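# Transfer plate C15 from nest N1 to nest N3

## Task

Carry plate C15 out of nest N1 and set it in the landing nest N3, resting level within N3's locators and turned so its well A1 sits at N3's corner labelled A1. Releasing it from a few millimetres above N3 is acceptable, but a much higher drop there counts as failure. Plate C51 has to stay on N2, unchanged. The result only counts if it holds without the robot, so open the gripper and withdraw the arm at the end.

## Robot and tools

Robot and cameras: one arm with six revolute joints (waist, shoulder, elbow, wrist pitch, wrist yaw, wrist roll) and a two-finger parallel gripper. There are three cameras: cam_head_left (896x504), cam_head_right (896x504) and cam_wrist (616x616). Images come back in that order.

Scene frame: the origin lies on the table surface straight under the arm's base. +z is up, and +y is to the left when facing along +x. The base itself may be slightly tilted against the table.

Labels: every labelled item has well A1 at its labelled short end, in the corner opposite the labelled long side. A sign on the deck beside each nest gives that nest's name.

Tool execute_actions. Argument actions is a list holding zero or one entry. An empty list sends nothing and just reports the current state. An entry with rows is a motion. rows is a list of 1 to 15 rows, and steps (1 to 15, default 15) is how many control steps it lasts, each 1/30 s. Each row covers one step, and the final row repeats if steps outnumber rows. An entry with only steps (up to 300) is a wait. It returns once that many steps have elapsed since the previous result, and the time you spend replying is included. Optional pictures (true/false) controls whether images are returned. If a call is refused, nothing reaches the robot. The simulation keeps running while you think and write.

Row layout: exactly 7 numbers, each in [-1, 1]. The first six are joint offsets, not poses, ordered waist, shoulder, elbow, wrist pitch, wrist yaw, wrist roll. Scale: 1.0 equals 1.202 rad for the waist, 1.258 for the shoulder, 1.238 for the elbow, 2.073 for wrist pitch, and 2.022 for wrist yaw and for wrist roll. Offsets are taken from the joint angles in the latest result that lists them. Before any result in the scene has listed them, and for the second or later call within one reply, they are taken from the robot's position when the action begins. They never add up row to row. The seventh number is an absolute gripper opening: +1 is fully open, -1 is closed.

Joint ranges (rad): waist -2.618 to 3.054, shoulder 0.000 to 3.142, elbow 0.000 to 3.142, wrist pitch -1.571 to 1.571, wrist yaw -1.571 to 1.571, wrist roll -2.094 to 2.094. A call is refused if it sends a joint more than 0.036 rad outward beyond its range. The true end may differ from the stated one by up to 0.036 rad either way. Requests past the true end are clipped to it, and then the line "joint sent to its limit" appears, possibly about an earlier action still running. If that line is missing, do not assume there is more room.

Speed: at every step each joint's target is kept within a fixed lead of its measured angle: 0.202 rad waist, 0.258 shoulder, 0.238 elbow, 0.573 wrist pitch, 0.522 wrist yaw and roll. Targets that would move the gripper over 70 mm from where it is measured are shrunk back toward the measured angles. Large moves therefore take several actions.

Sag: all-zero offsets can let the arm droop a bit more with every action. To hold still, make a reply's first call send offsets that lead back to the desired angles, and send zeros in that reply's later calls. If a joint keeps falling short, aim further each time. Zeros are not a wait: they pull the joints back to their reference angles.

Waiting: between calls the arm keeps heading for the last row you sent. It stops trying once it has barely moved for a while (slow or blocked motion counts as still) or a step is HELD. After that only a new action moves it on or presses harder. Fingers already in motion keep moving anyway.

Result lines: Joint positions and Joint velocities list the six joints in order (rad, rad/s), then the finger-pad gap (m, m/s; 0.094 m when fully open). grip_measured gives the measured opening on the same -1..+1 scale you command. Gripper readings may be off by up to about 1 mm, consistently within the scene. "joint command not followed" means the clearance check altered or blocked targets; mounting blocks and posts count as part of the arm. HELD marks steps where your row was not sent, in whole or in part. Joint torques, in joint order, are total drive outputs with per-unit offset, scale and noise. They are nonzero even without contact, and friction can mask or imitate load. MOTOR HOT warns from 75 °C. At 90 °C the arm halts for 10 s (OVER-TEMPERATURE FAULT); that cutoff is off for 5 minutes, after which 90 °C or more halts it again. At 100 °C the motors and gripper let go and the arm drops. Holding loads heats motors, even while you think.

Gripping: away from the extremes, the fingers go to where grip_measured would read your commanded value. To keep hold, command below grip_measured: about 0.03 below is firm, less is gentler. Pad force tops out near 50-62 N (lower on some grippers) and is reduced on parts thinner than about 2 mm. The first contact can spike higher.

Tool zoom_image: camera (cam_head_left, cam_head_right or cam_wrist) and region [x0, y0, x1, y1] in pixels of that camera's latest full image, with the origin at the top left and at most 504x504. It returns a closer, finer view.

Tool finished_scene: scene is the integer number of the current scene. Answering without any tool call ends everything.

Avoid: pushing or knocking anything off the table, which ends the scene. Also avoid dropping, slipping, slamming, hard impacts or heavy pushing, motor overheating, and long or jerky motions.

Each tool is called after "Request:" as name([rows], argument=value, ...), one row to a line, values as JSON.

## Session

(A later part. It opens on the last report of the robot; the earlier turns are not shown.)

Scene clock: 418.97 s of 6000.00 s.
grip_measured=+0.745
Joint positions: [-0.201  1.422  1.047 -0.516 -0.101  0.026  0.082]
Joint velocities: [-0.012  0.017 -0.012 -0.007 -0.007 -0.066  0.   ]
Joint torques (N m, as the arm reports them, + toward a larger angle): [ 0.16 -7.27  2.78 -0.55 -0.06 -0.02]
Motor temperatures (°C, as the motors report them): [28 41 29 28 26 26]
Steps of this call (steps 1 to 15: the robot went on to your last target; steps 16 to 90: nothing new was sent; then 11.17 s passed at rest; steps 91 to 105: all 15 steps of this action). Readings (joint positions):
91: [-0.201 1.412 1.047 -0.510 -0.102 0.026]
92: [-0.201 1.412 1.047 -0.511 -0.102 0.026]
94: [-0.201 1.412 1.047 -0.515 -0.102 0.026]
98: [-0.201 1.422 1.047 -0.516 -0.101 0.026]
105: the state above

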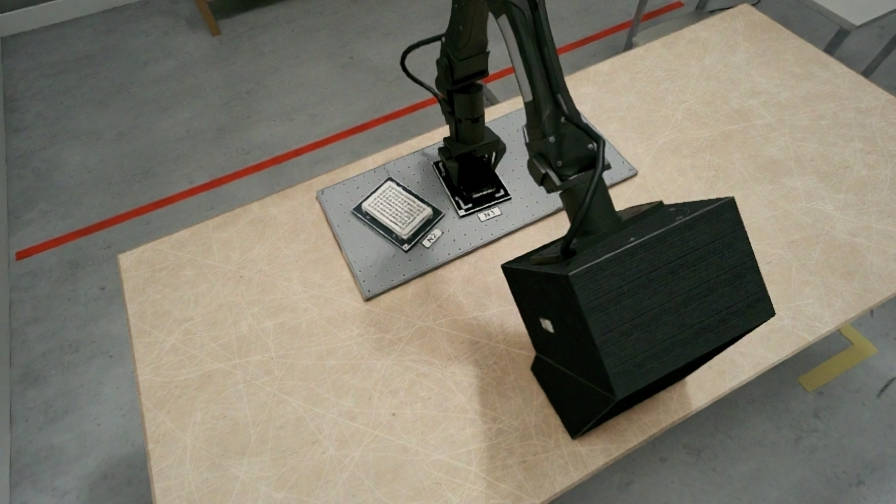

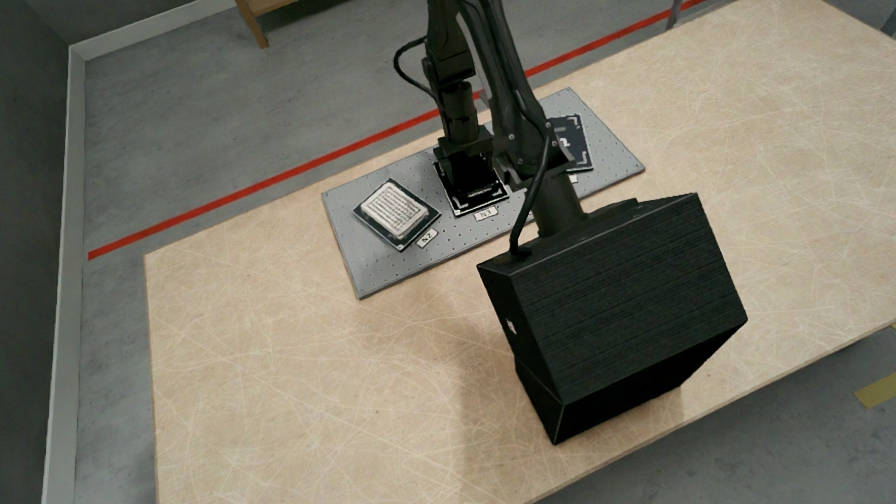

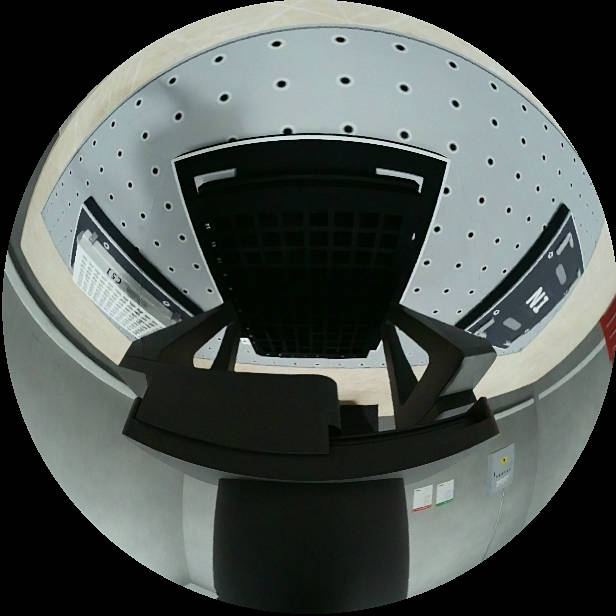

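Request:
execute_actions([
  {"rows":[[0,-0.028,0.008,0,0,0,0.7],[0,-0.028,0.008,0,0,0,0.7],[0,-0.028,0.008,0,0,0,0.7],[0,-0.028,0.008,0.009,0,0,0.7],[0,-0.028,0.008,0.009,0,0,0.7],[0,-0.028,0.008,0.009,0,0,0.7],[0,-0.028,0.008,0.009,0,0,0.7],[0,0,0.008,0.008,0,0,0.7],[0,0.01,0.008,0.008,0,0,0.7],[0,0.016,0.008,0.008,0,0,0.7],[0,0.022,0.008,0.008,0,0,0.7],[0,0.028,0.008,0.008,0,0,0.7]],"steps":15},
])

Request:
zoom_image(camera="cam_wrist", region=[150,110,470,300])

Scene clock: 443.10 s of 6000.00 s.
grip_measured=+0.745
Joint positions: [-0.201  1.424  1.047 -0.511 -0.097  0.018  0.082]
Joint velocities: [ 0.022  0.007  0.002 -0.022  0.037 -0.066 -0.001]
Joint torques (N m, as the arm reports them, + toward a larger angle): [-0.01 -7.13  3.35 -0.26 -0.05  0.06]
Motor temperatures (°C, as the motors report them): [28 39 29 28 26 26]
Steps of this call (steps 1 to 15: the robot went on to your last target; steps 16 to 90: nothing new was sent; then 20.63 s passed at rest; steps 91 to 105: all 15 steps of this action). Readings (joint positions):
91: [-0.201 1.418 1.047 -0.516 -0.101 0.026]
92: [-0.201 1.415 1.047 -0.517 -0.101 0.026]
94: [-0.201 1.410 1.047 -0.516 -0.101 0.026]
98: [-0.201 1.410 1.047 -0.513 -0.101 0.026]
105: the state above

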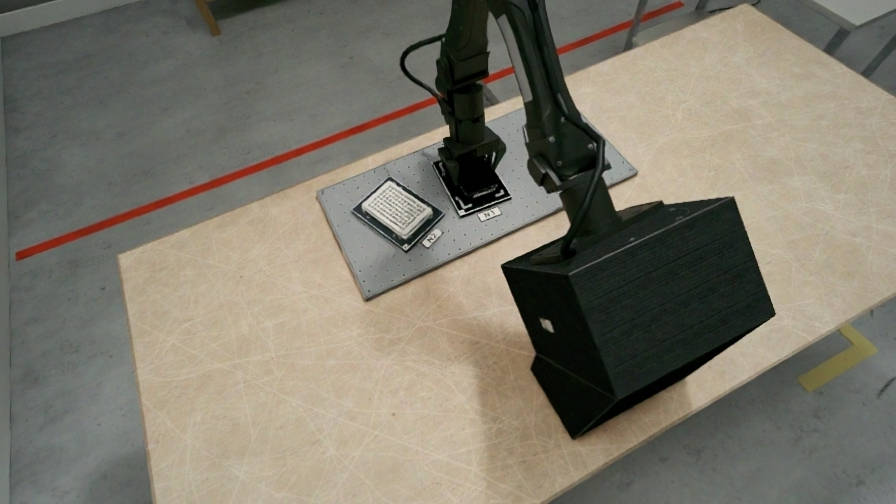

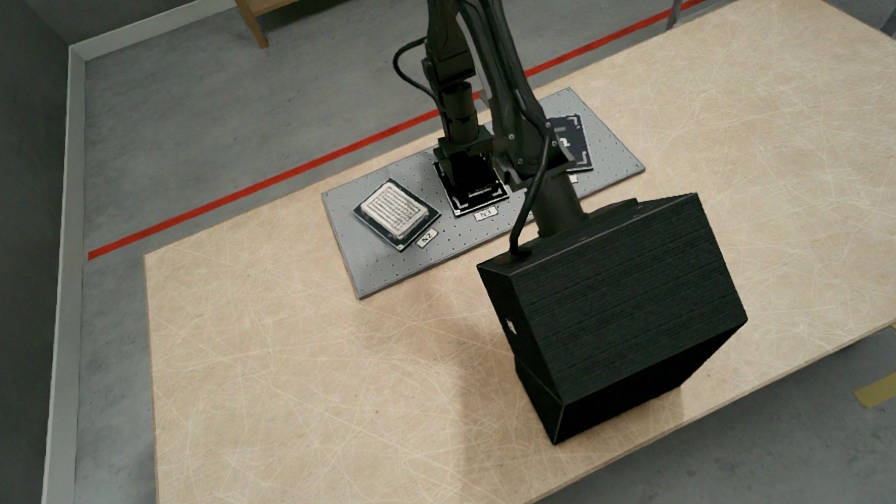

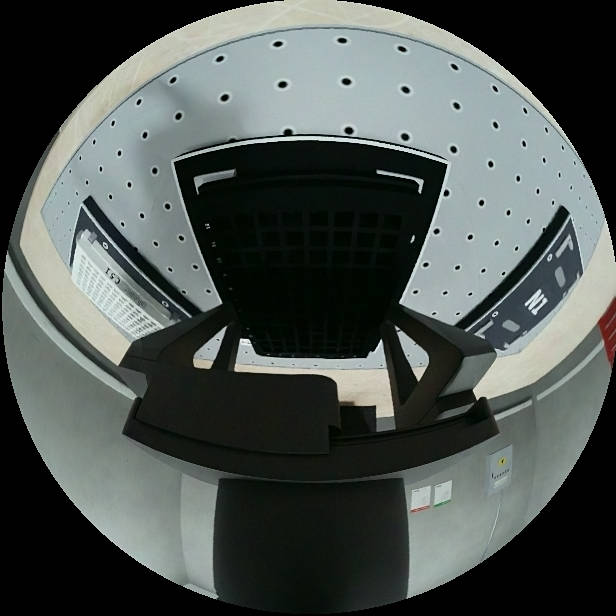

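Region (150, 110, 470, 300) of cam_wrist's 616x616 image, scaled by 1.575, with more detail than that image has; it fills the top 299 rows of this view, and the rest is white.

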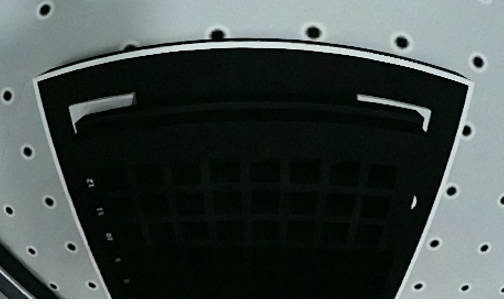

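Request:
zoom_image(camera="cam_head_left", region=[430,150,520,220])

Request:
zoom_image(camera="cam_head_right", region=[430,150,520,220])

Region (430, 150, 520, 220) of cam_head_left's 896x504 image, scaled by 5.600, with more detail than that image has.

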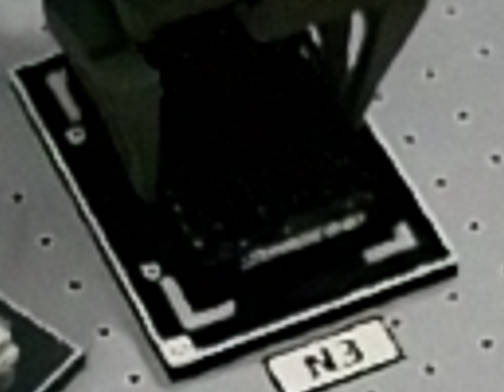

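Region (430, 150, 520, 220) of cam_head_right's 896x504 image, scaled by 5.600, with more detail than that image has.

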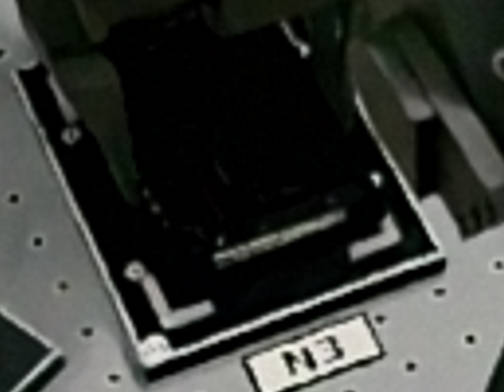

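Request:
execute_actions([
  {"rows":[[0,-0.03,0.008,0,0,0,0.7],[0,-0.03,0.008,0,0,0,0.7],[0,-0.03,0.008,0,0,0,0.7],[0.009,-0.03,0.008,0,-0.004,0.008,0.7]],"steps":13},
])

Request:
zoom_image(camera="cam_wrist", region=[150,110,470,300])

Scene clock: 461.43 s of 6000.00 s.
grip_measured=+0.745
Joint positions: [-0.201  1.408  1.047 -0.513 -0.097  0.029  0.082]
Joint velocities: [-0.022  0.012 -0.002  0.037 -0.007  0.007  0.   ]
Joint torques (N m, as the arm reports them, + toward a larger angle): [  0.92 -12.21   3.46  -0.4   -0.18   0.04]
Motor temperatures (°C, as the motors report them): [28 39 29 28 26 26]
Steps of this call (steps 1 to 15: the robot went on to your last target; steps 16 to 90: nothing new was sent; then 14.90 s passed at rest; steps 91 to 103: all 13 steps of this action). Readings (joint positions):
91: [-0.201 1.420 1.047 -0.511 -0.097 0.017]
92: [-0.201 1.416 1.047 -0.513 -0.097 0.017]
94: [-0.201 1.410 1.047 -0.513 -0.097 0.018]
98: [-0.201 1.408 1.047 -0.513 -0.097 0.025]
103: the state above

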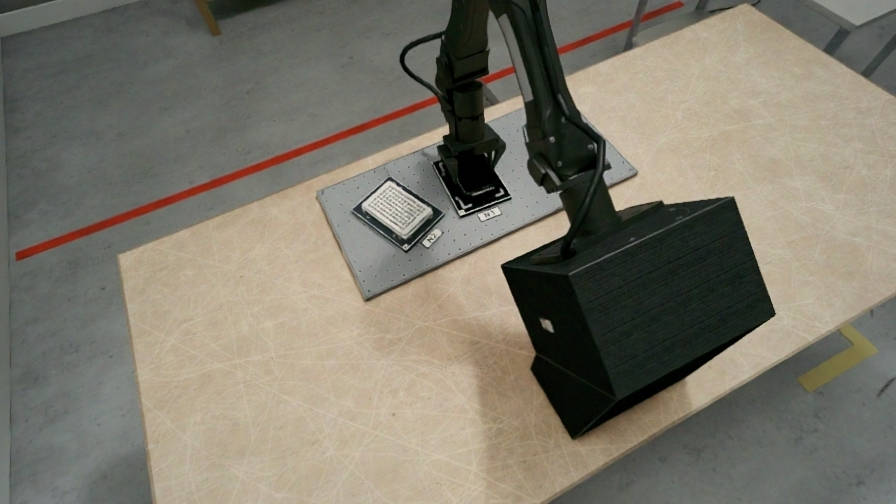

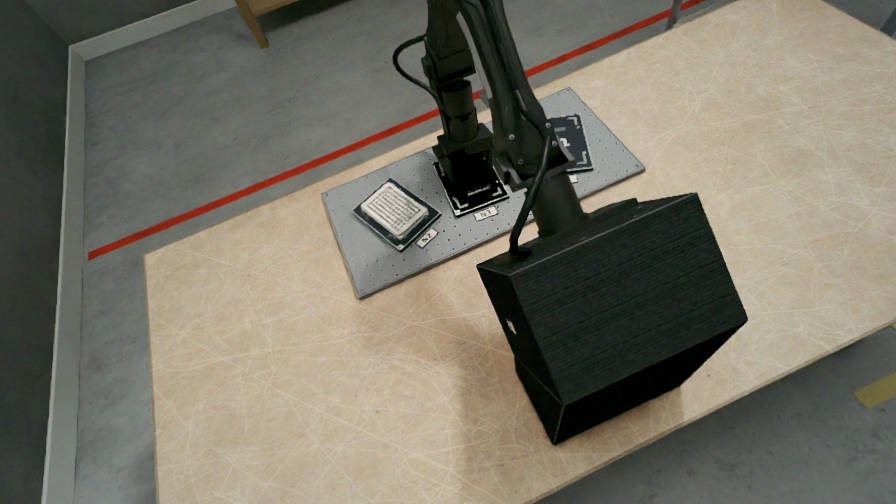

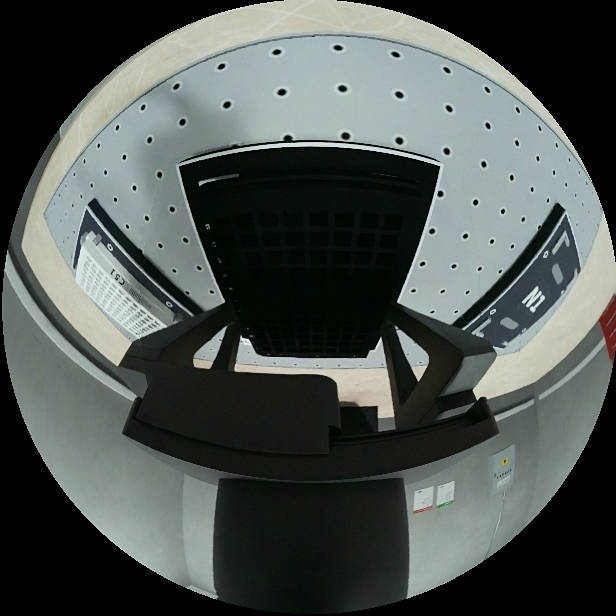

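Region (150, 110, 470, 300) of cam_wrist's 616x616 image, scaled by 1.575, with more detail than that image has; it fills the top 299 rows of this view, and the rest is white.

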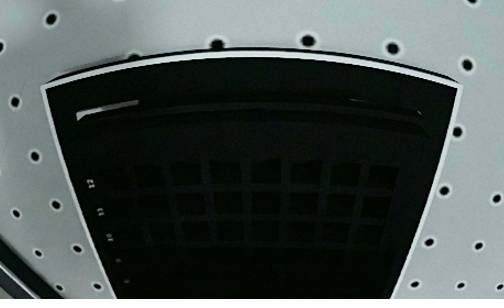

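Request:
execute_actions([
  {"rows":[[0.012,0,0.008,0,0,-0.009,0.7]],"steps":12},
])

Request:
zoom_image(camera="cam_wrist", region=[150,110,470,300])

Scene clock: 473.20 s of 6000.00 s.
grip_measured=+0.745
Joint positions: [-0.195  1.408  1.047 -0.513 -0.097  0.017  0.082]
Joint velocities: [-0.007 -0.012  0.007 -0.066  0.022 -0.066  0.   ]
Joint torques (N m, as the arm reports them, + toward a larger angle): [  0.89 -10.28   3.41  -0.4   -0.05  -0.1 ]
Motor temperatures (°C, as the motors report them): [28 41 29 28 26 26]
Steps of this call (steps 1 to 15: the robot went on to your last target; steps 16 to 90: nothing new was sent; then 8.37 s passed at rest; steps 91 to 102: all 12 steps of this action). Readings (joint positions):
91: [-0.200 1.408 1.047 -0.513 -0.097 0.028]
92: [-0.199 1.408 1.047 -0.513 -0.097 0.026]
94: [-0.197 1.408 1.047 -0.513 -0.097 0.022]
98: [-0.195 1.408 1.047 -0.513 -0.097 0.018]
102: the state above

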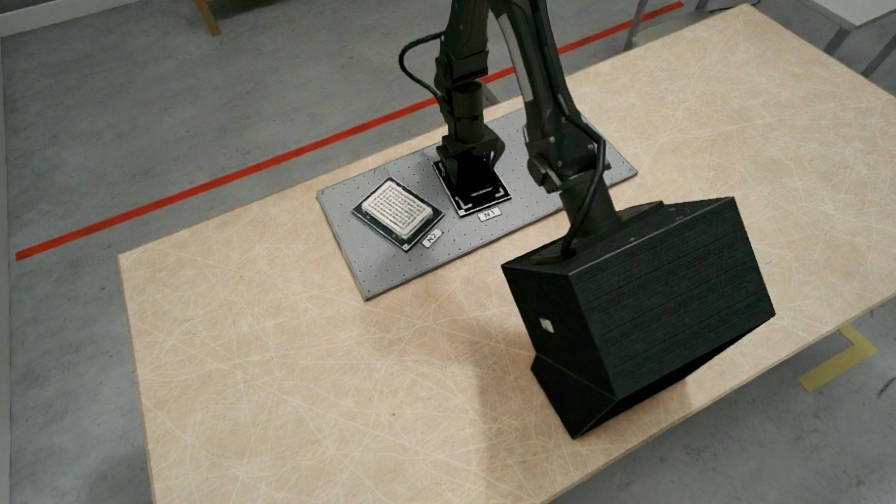

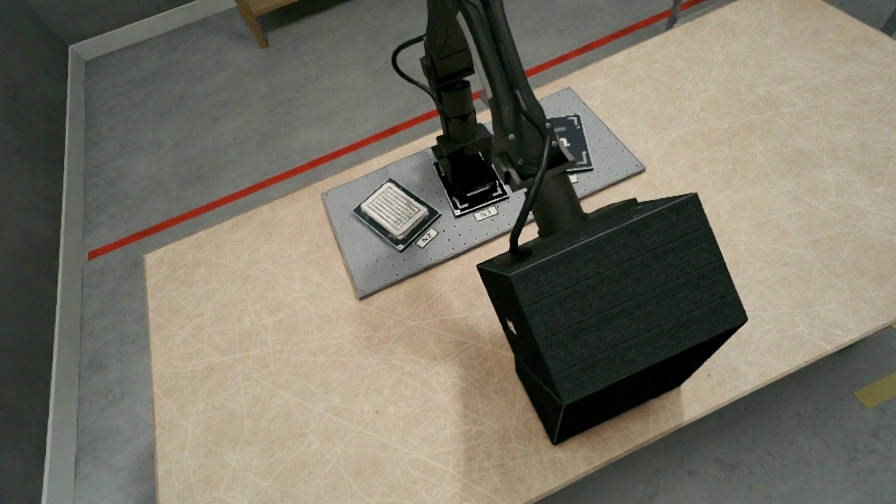

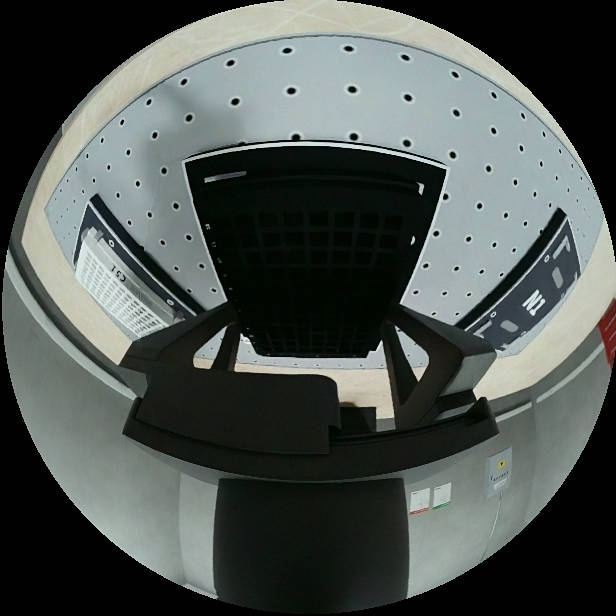

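Region (150, 110, 470, 300) of cam_wrist's 616x616 image, scaled by 1.575, with more detail than that image has; it fills the top 299 rows of this view, and the rest is white.

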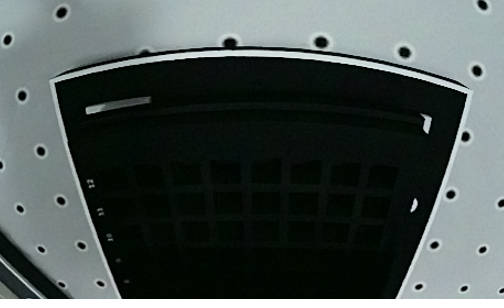

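Request:
execute_actions([
  {"rows":[[-0.012,0,0.008,0,0,0.011,0.7]],"steps":10},
])

Request:
zoom_image(camera="cam_wrist", region=[150,110,470,300])

Scene clock: 480.40 s of 6000.00 s.
grip_measured=+0.745
Joint positions: [-0.199  1.408  1.047 -0.513 -0.097  0.033  0.082]
Joint velocities: [-0.012  0.022  0.007 -0.007 -0.007  0.037 -0.001]
Joint torques (N m, as the arm reports them, + toward a larger angle): [ -0.38 -10.11   3.39  -0.37  -0.08   0.  ]
Motor temperatures (°C, as the motors report them): [28 41 29 28 26 26]
Steps of this call (steps 1 to 15: the robot went on to your last target; steps 16 to 90: nothing new was sent; then 3.87 s passed at rest; steps 91 to 100: all 10 steps of this action). Readings (joint positions):
91: [-0.195 1.408 1.047 -0.513 -0.097 0.019]
92: [-0.195 1.408 1.047 -0.513 -0.097 0.022]
94: [-0.197 1.408 1.047 -0.513 -0.097 0.027]
98: [-0.199 1.408 1.047 -0.513 -0.097 0.032]
100: the state above

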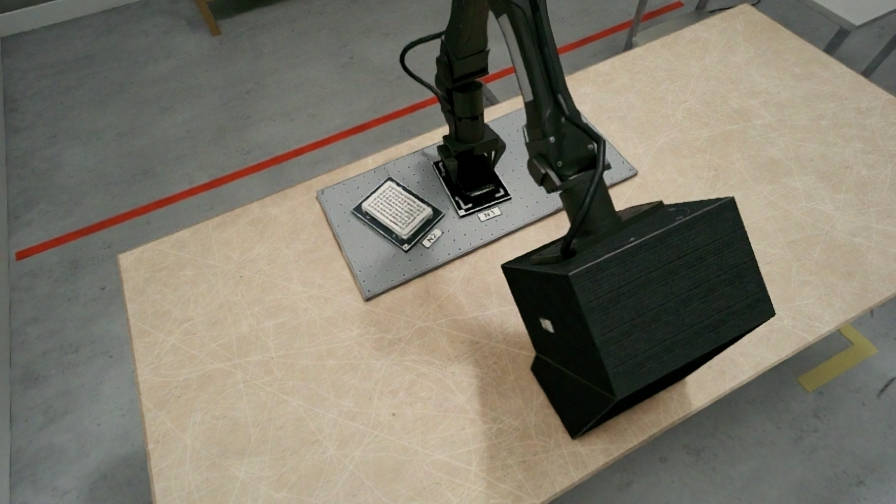

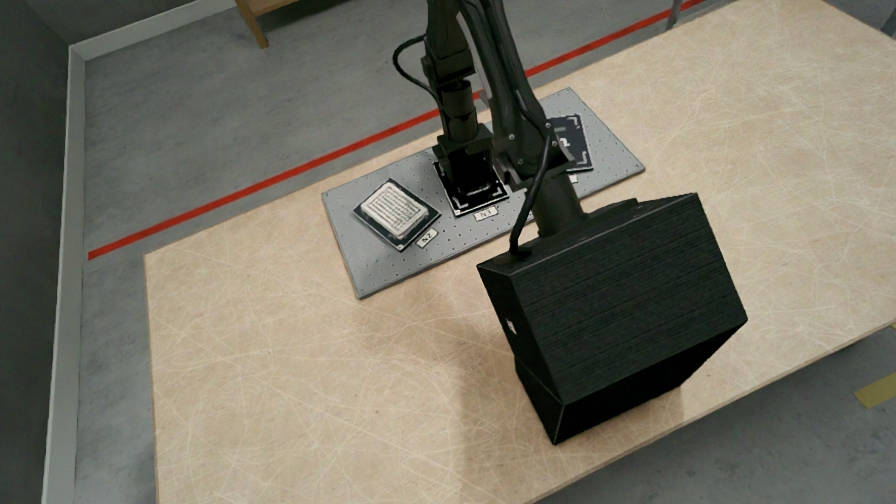

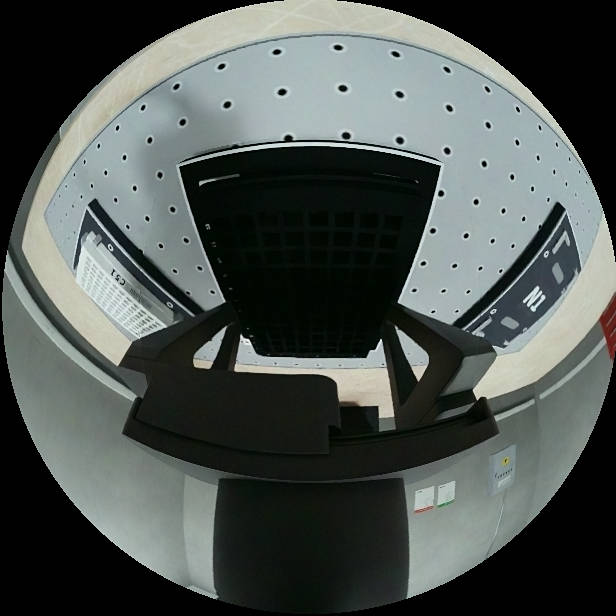

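Region (150, 110, 470, 300) of cam_wrist's 616x616 image, scaled by 1.575, with more detail than that image has; it fills the top 299 rows of this view, and the rest is white.

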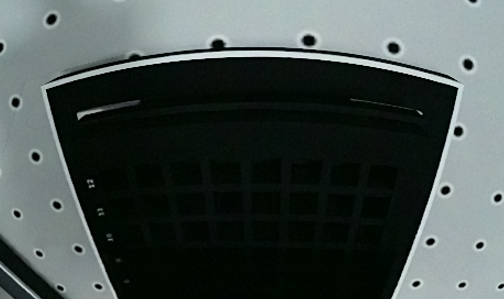

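Request:
execute_actions([
  {"rows":[[0,0.01,0.008,0,0,0.002,0.7],[0,0.016,0.008,0,0,0.002,0.7],[0,0.021,0.008,0,0,0.002,0.7],[0,0.026,0.008,0,0,0.002,0.7],[0,0.03,0.008,0,0,0.002,0.7],[0,0.033,0.008,0,0,0.002,0.7]],"steps":13},
])

Request:
zoom_image(camera="cam_wrist", region=[150,110,470,300])

Scene clock: 489.80 s of 6000.00 s.
grip_measured=+0.745
Joint positions: [-0.199  1.424  1.047 -0.512 -0.102  0.041  0.082]
Joint velocities: [ 0.017 -0.002 -0.002 -0.007 -0.051 -0.007  0.   ]
Joint torques (N m, as the arm reports them, + toward a larger angle): [ 0.03 -8.03  3.23 -0.4   0.   -0.03]
Motor temperatures (°C, as the motors report them): [28 41 29 28 26 26]
Steps of this call (steps 1 to 15: the robot went on to your last target; steps 16 to 90: nothing new was sent; then 5.97 s passed at rest; steps 91 to 103: all 13 steps of this action). Readings (joint positions):
91: [-0.199 1.408 1.047 -0.513 -0.097 0.035]
92: [-0.199 1.409 1.047 -0.513 -0.097 0.035]
94: [-0.199 1.417 1.047 -0.513 -0.097 0.035]
98: [-0.199 1.424 1.047 -0.512 -0.102 0.041]
103: the state above

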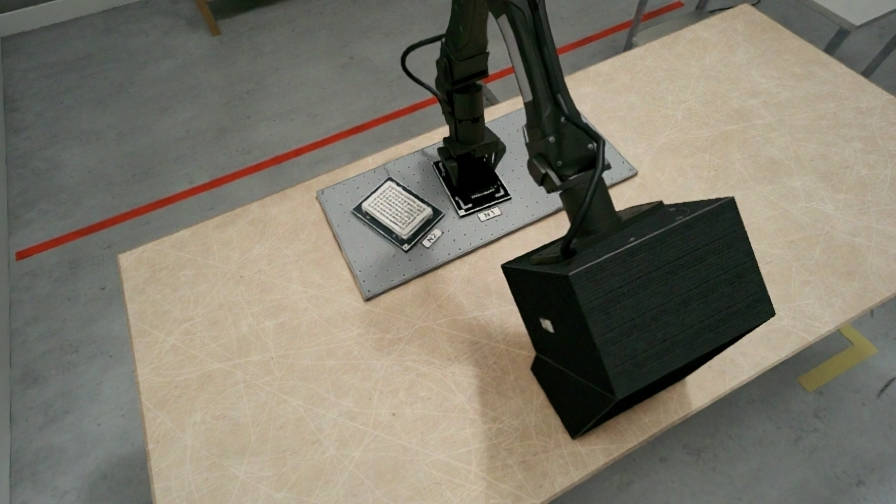

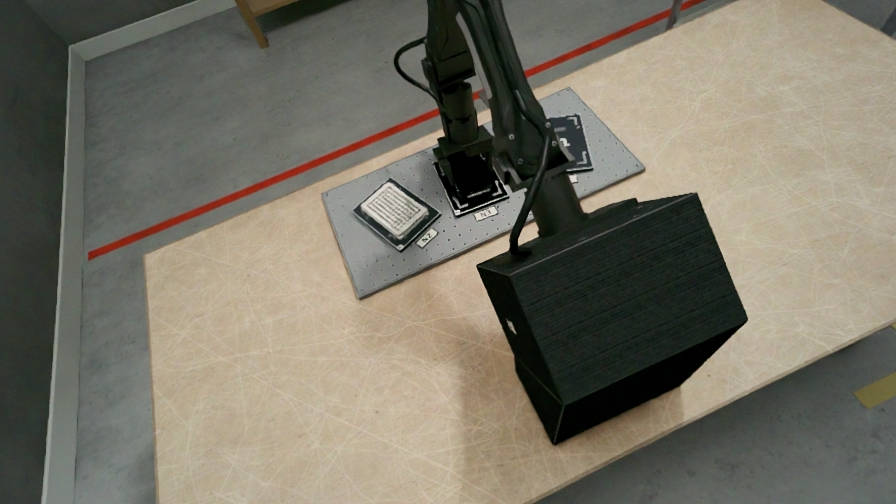

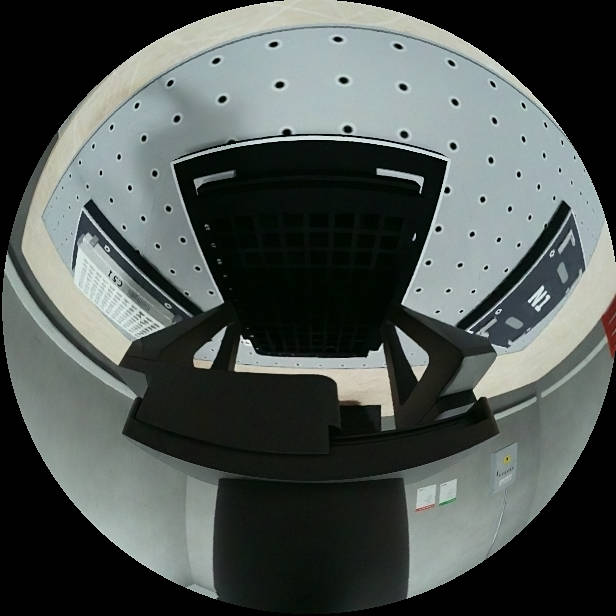

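Region (150, 110, 470, 300) of cam_wrist's 616x616 image, scaled by 1.575, with more detail than that image has; it fills the top 299 rows of this view, and the rest is white.

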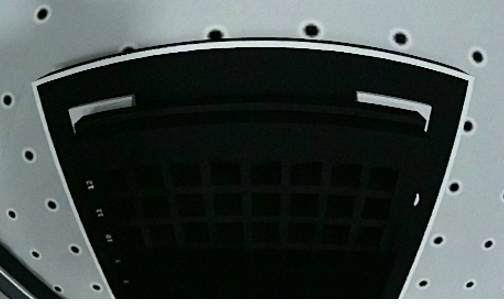

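Request:
zoom_image(camera="cam_head_right", region=[430,150,520,220])

Request:
zoom_image(camera="cam_wrist", region=[180,280,440,380])

Region (430, 150, 520, 220) of cam_head_right's 896x504 image, scaled by 5.600, with more detail than that image has.

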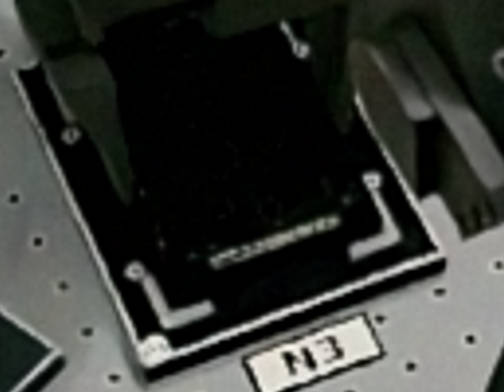

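Region (180, 280, 440, 380) of cam_wrist's 616x616 image, scaled by 1.938, with more detail than that image has; it fills the top 194 rows of this view, and the rest is white.

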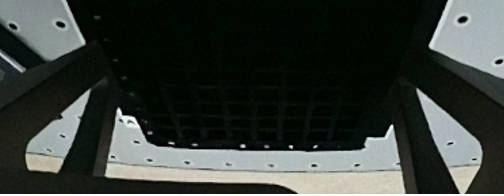

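Request:
execute_actions([
  {"rows":[[0,-0.03,0.008,0,0,0,0.7],[0,-0.03,0.008,0,0,0,0.7],[0,-0.03,0.008,0,0,0,0.7],[0,-0.03,0.008,0,0,0,0.7],[0,-0.03,0,-0.006,0.005,-0.006,0.7],[0,-0.03,-0.01,-0.006,0.005,-0.006,0.7],[0,-0.03,-0.018,-0.006,0.005,-0.006,0.7]],"steps":14},
])

Scene clock: 521.90 s of 6000.00 s.
grip_measured=+0.745
Joint positions: [-0.199  1.408  1.037 -0.515 -0.098  0.035  0.082]
Joint velocities: [-0.027  0.002 -0.012 -0.037 -0.037 -0.022 -0.   ]
Joint torques (N m, as the arm reports them, + toward a larger angle): [  0.12 -11.98   1.87  -0.45  -0.06  -0.01]
Motor temperatures (°C, as the motors report them): [28 39 29 28 26 26]
Steps of this call (steps 1 to 15: the robot went on to your last target; steps 16 to 90: nothing new was sent; then 28.63 s passed at rest; steps 91 to 104: all 14 steps of this action). Readings (joint positions):
91: [-0.199 1.420 1.047 -0.512 -0.102 0.041]
92: [-0.199 1.417 1.047 -0.512 -0.102 0.041]
94: [-0.199 1.411 1.047 -0.512 -0.102 0.041]
98: [-0.199 1.408 1.047 -0.513 -0.100 0.037]
104: the state above

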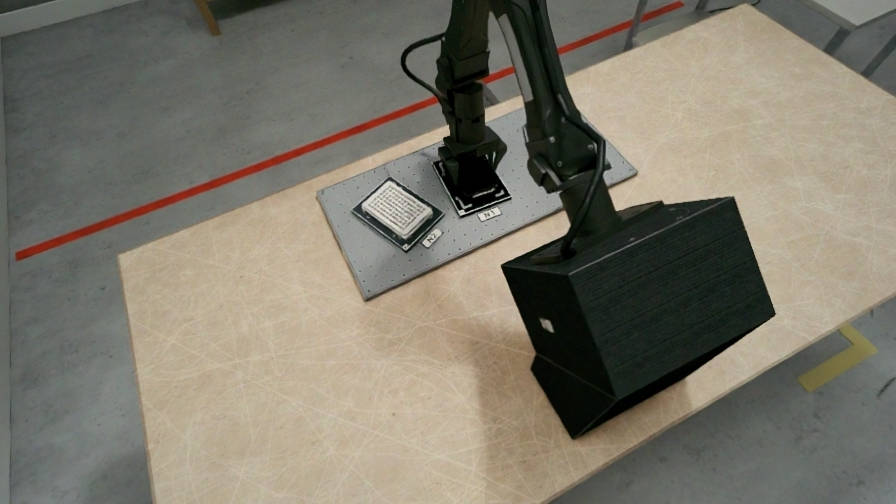

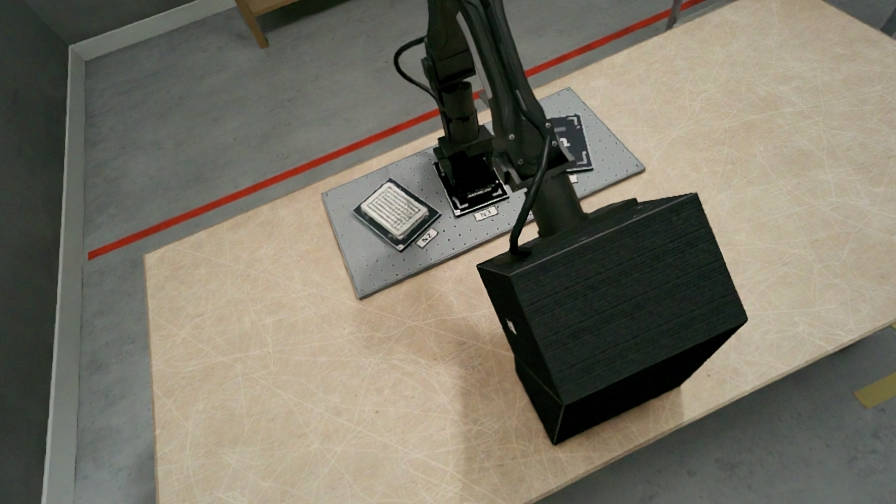

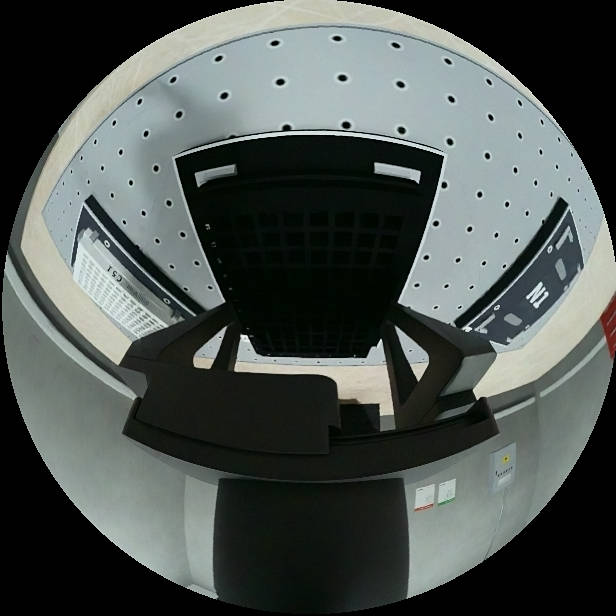

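Request:
execute_actions([
  {"rows":[[0,0.01,0.01,0,0,0,0.7],[0,0.016,0.01,0,0,0,0.7],[0,0.021,0.01,0,0,0,0.7],[0,0.026,0.01,0,0,0,0.7],[0,0.03,0.01,0,0,0,0.7],[0,0.033,0.01,0,0,0,0.7]],"steps":13},
])

Request:
zoom_image(camera="cam_wrist", region=[150,110,470,300])

Request:
zoom_image(camera="cam_head_right", region=[430,150,520,220])

Scene clock: 533.70 s of 6000.00 s.
grip_measured=+0.745
Joint positions: [-0.198  1.426  1.039 -0.514 -0.103  0.034  0.082]
Joint velocities: [-0.007 -0.002  0.007  0.007 -0.007 -0.051  0.   ]
Joint torques (N m, as the arm reports them, + toward a larger angle): [-0.01 -7.68  3.36 -0.49 -0.04  0.01]
Motor temperatures (°C, as the motors report them): [28 41 29 28 26 26]
Steps of this call (steps 1 to 15: the robot went on to your last target; steps 16 to 90: nothing new was sent; then 8.37 s passed at rest; steps 91 to 103: all 13 steps of this action). Readings (joint positions):
91: [-0.199 1.408 1.037 -0.515 -0.097 0.034]
92: [-0.199 1.409 1.037 -0.515 -0.097 0.034]
94: [-0.199 1.417 1.037 -0.515 -0.097 0.034]
98: [-0.198 1.426 1.039 -0.514 -0.103 0.034]
103: the state above

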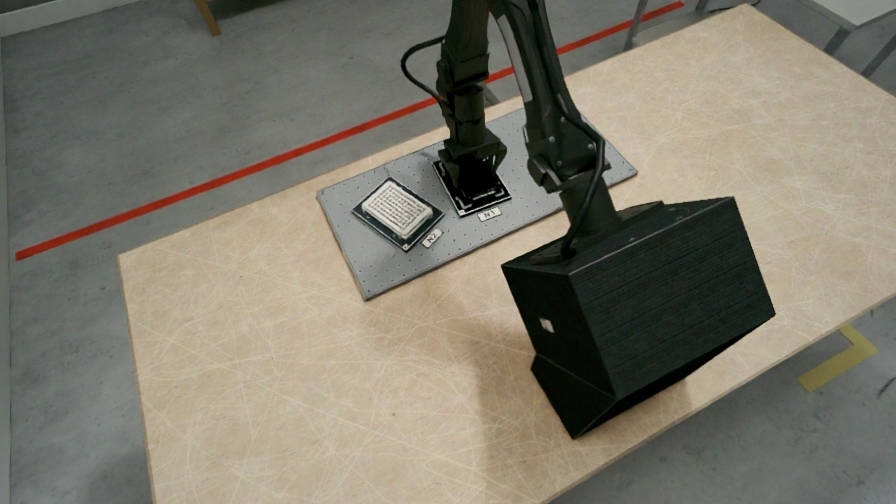

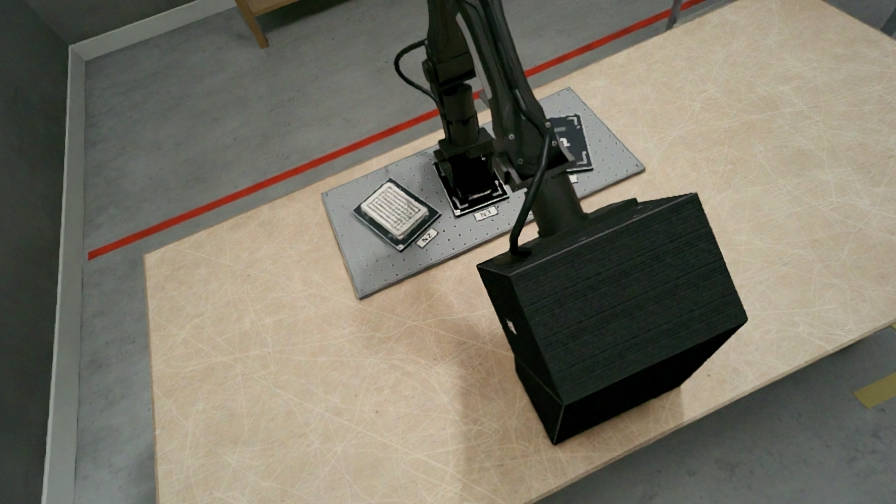

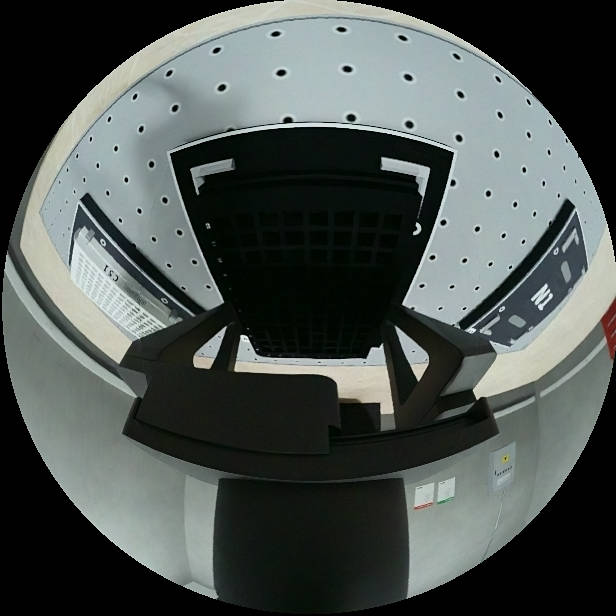

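Region (150, 110, 470, 300) of cam_wrist's 616x616 image, scaled by 1.575, with more detail than that image has; it fills the top 299 rows of this view, and the rest is white.

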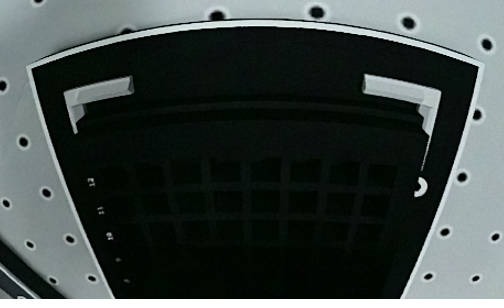

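Region (430, 150, 520, 220) of cam_head_right's 896x504 image, scaled by 5.600, with more detail than that image has.

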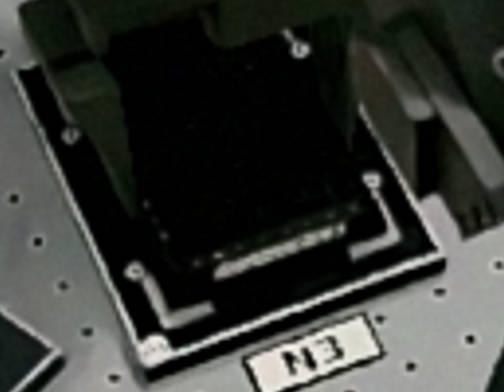

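Request:
execute_actions([
  {"rows":[[-0.008,0.012,0.018,0.004,0,0,0.7],[-0.008,0.012,0.022,0.004,0,0,0.7],[-0.008,0.014,0.024,0.004,0,0,0.7],[-0.008,0.018,0.024,0.004,0,0,0.7],[-0.008,0.022,0.024,0.004,0,0,0.7],[-0.008,0.028,0.024,0.004,0,0,0.7]],"steps":13},
])

Request:
zoom_image(camera="cam_wrist", region=[150,110,470,300])

Request:
zoom_image(camera="cam_head_right", region=[430,150,520,220])

Scene clock: 549.03 s of 6000.00 s.
grip_measured=+0.745
Joint positions: [-0.198  1.435  1.052 -0.519 -0.106  0.036  0.082]
Joint velocities: [ 0.002 -0.027  0.022 -0.037 -0.007 -0.037 -0.001]
Joint torques (N m, as the arm reports them, + toward a larger angle): [-0.47 -7.83  3.76 -0.28 -0.08 -0.04]
Motor temperatures (°C, as the motors report them): [28 40 29 28 26 26]
Steps of this call (steps 1 to 15: the robot went on to your last target; steps 16 to 90: nothing new was sent; then 11.90 s passed at rest; steps 91 to 103: all 13 steps of this action). Readings (joint positions):
91: [-0.198 1.426 1.040 -0.515 -0.103 0.034]
92: [-0.198 1.426 1.041 -0.516 -0.103 0.034]
94: [-0.198 1.428 1.045 -0.517 -0.104 0.034]
98: [-0.198 1.435 1.052 -0.519 -0.106 0.036]
103: the state above

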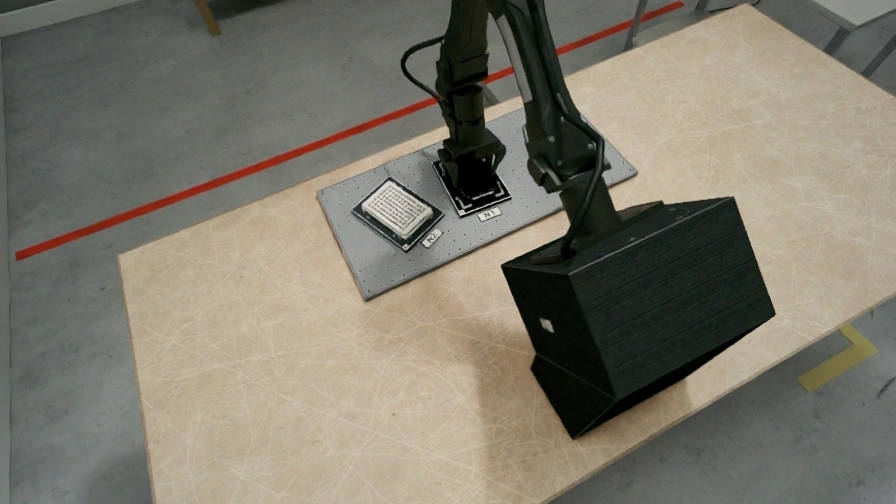

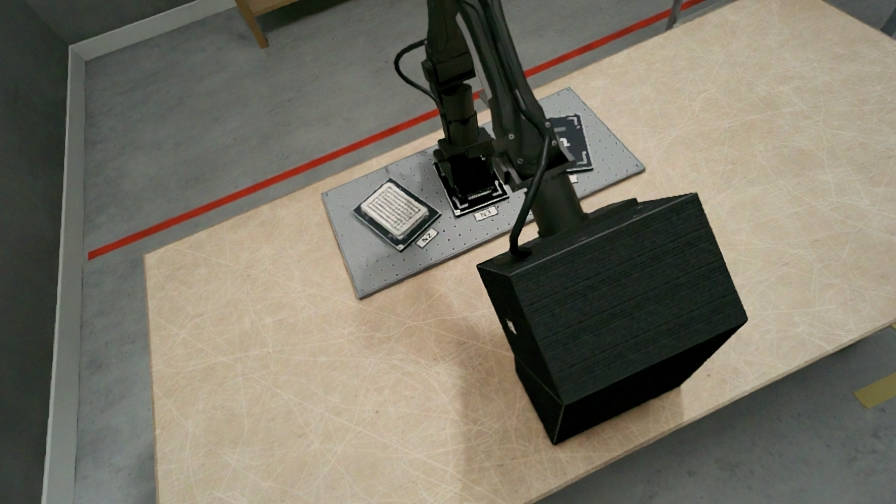

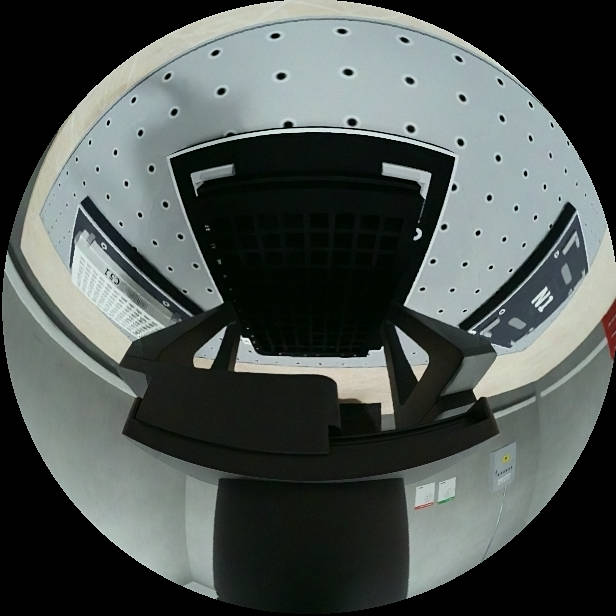

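Region (150, 110, 470, 300) of cam_wrist's 616x616 image, scaled by 1.575, with more detail than that image has; it fills the top 299 rows of this view, and the rest is white.

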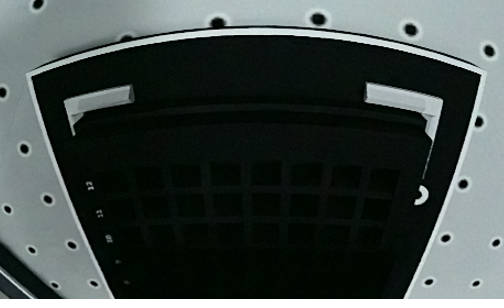

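Region (430, 150, 520, 220) of cam_head_right's 896x504 image, scaled by 5.600, with more detail than that image has.

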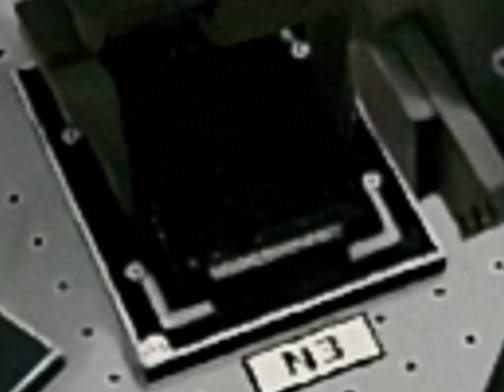

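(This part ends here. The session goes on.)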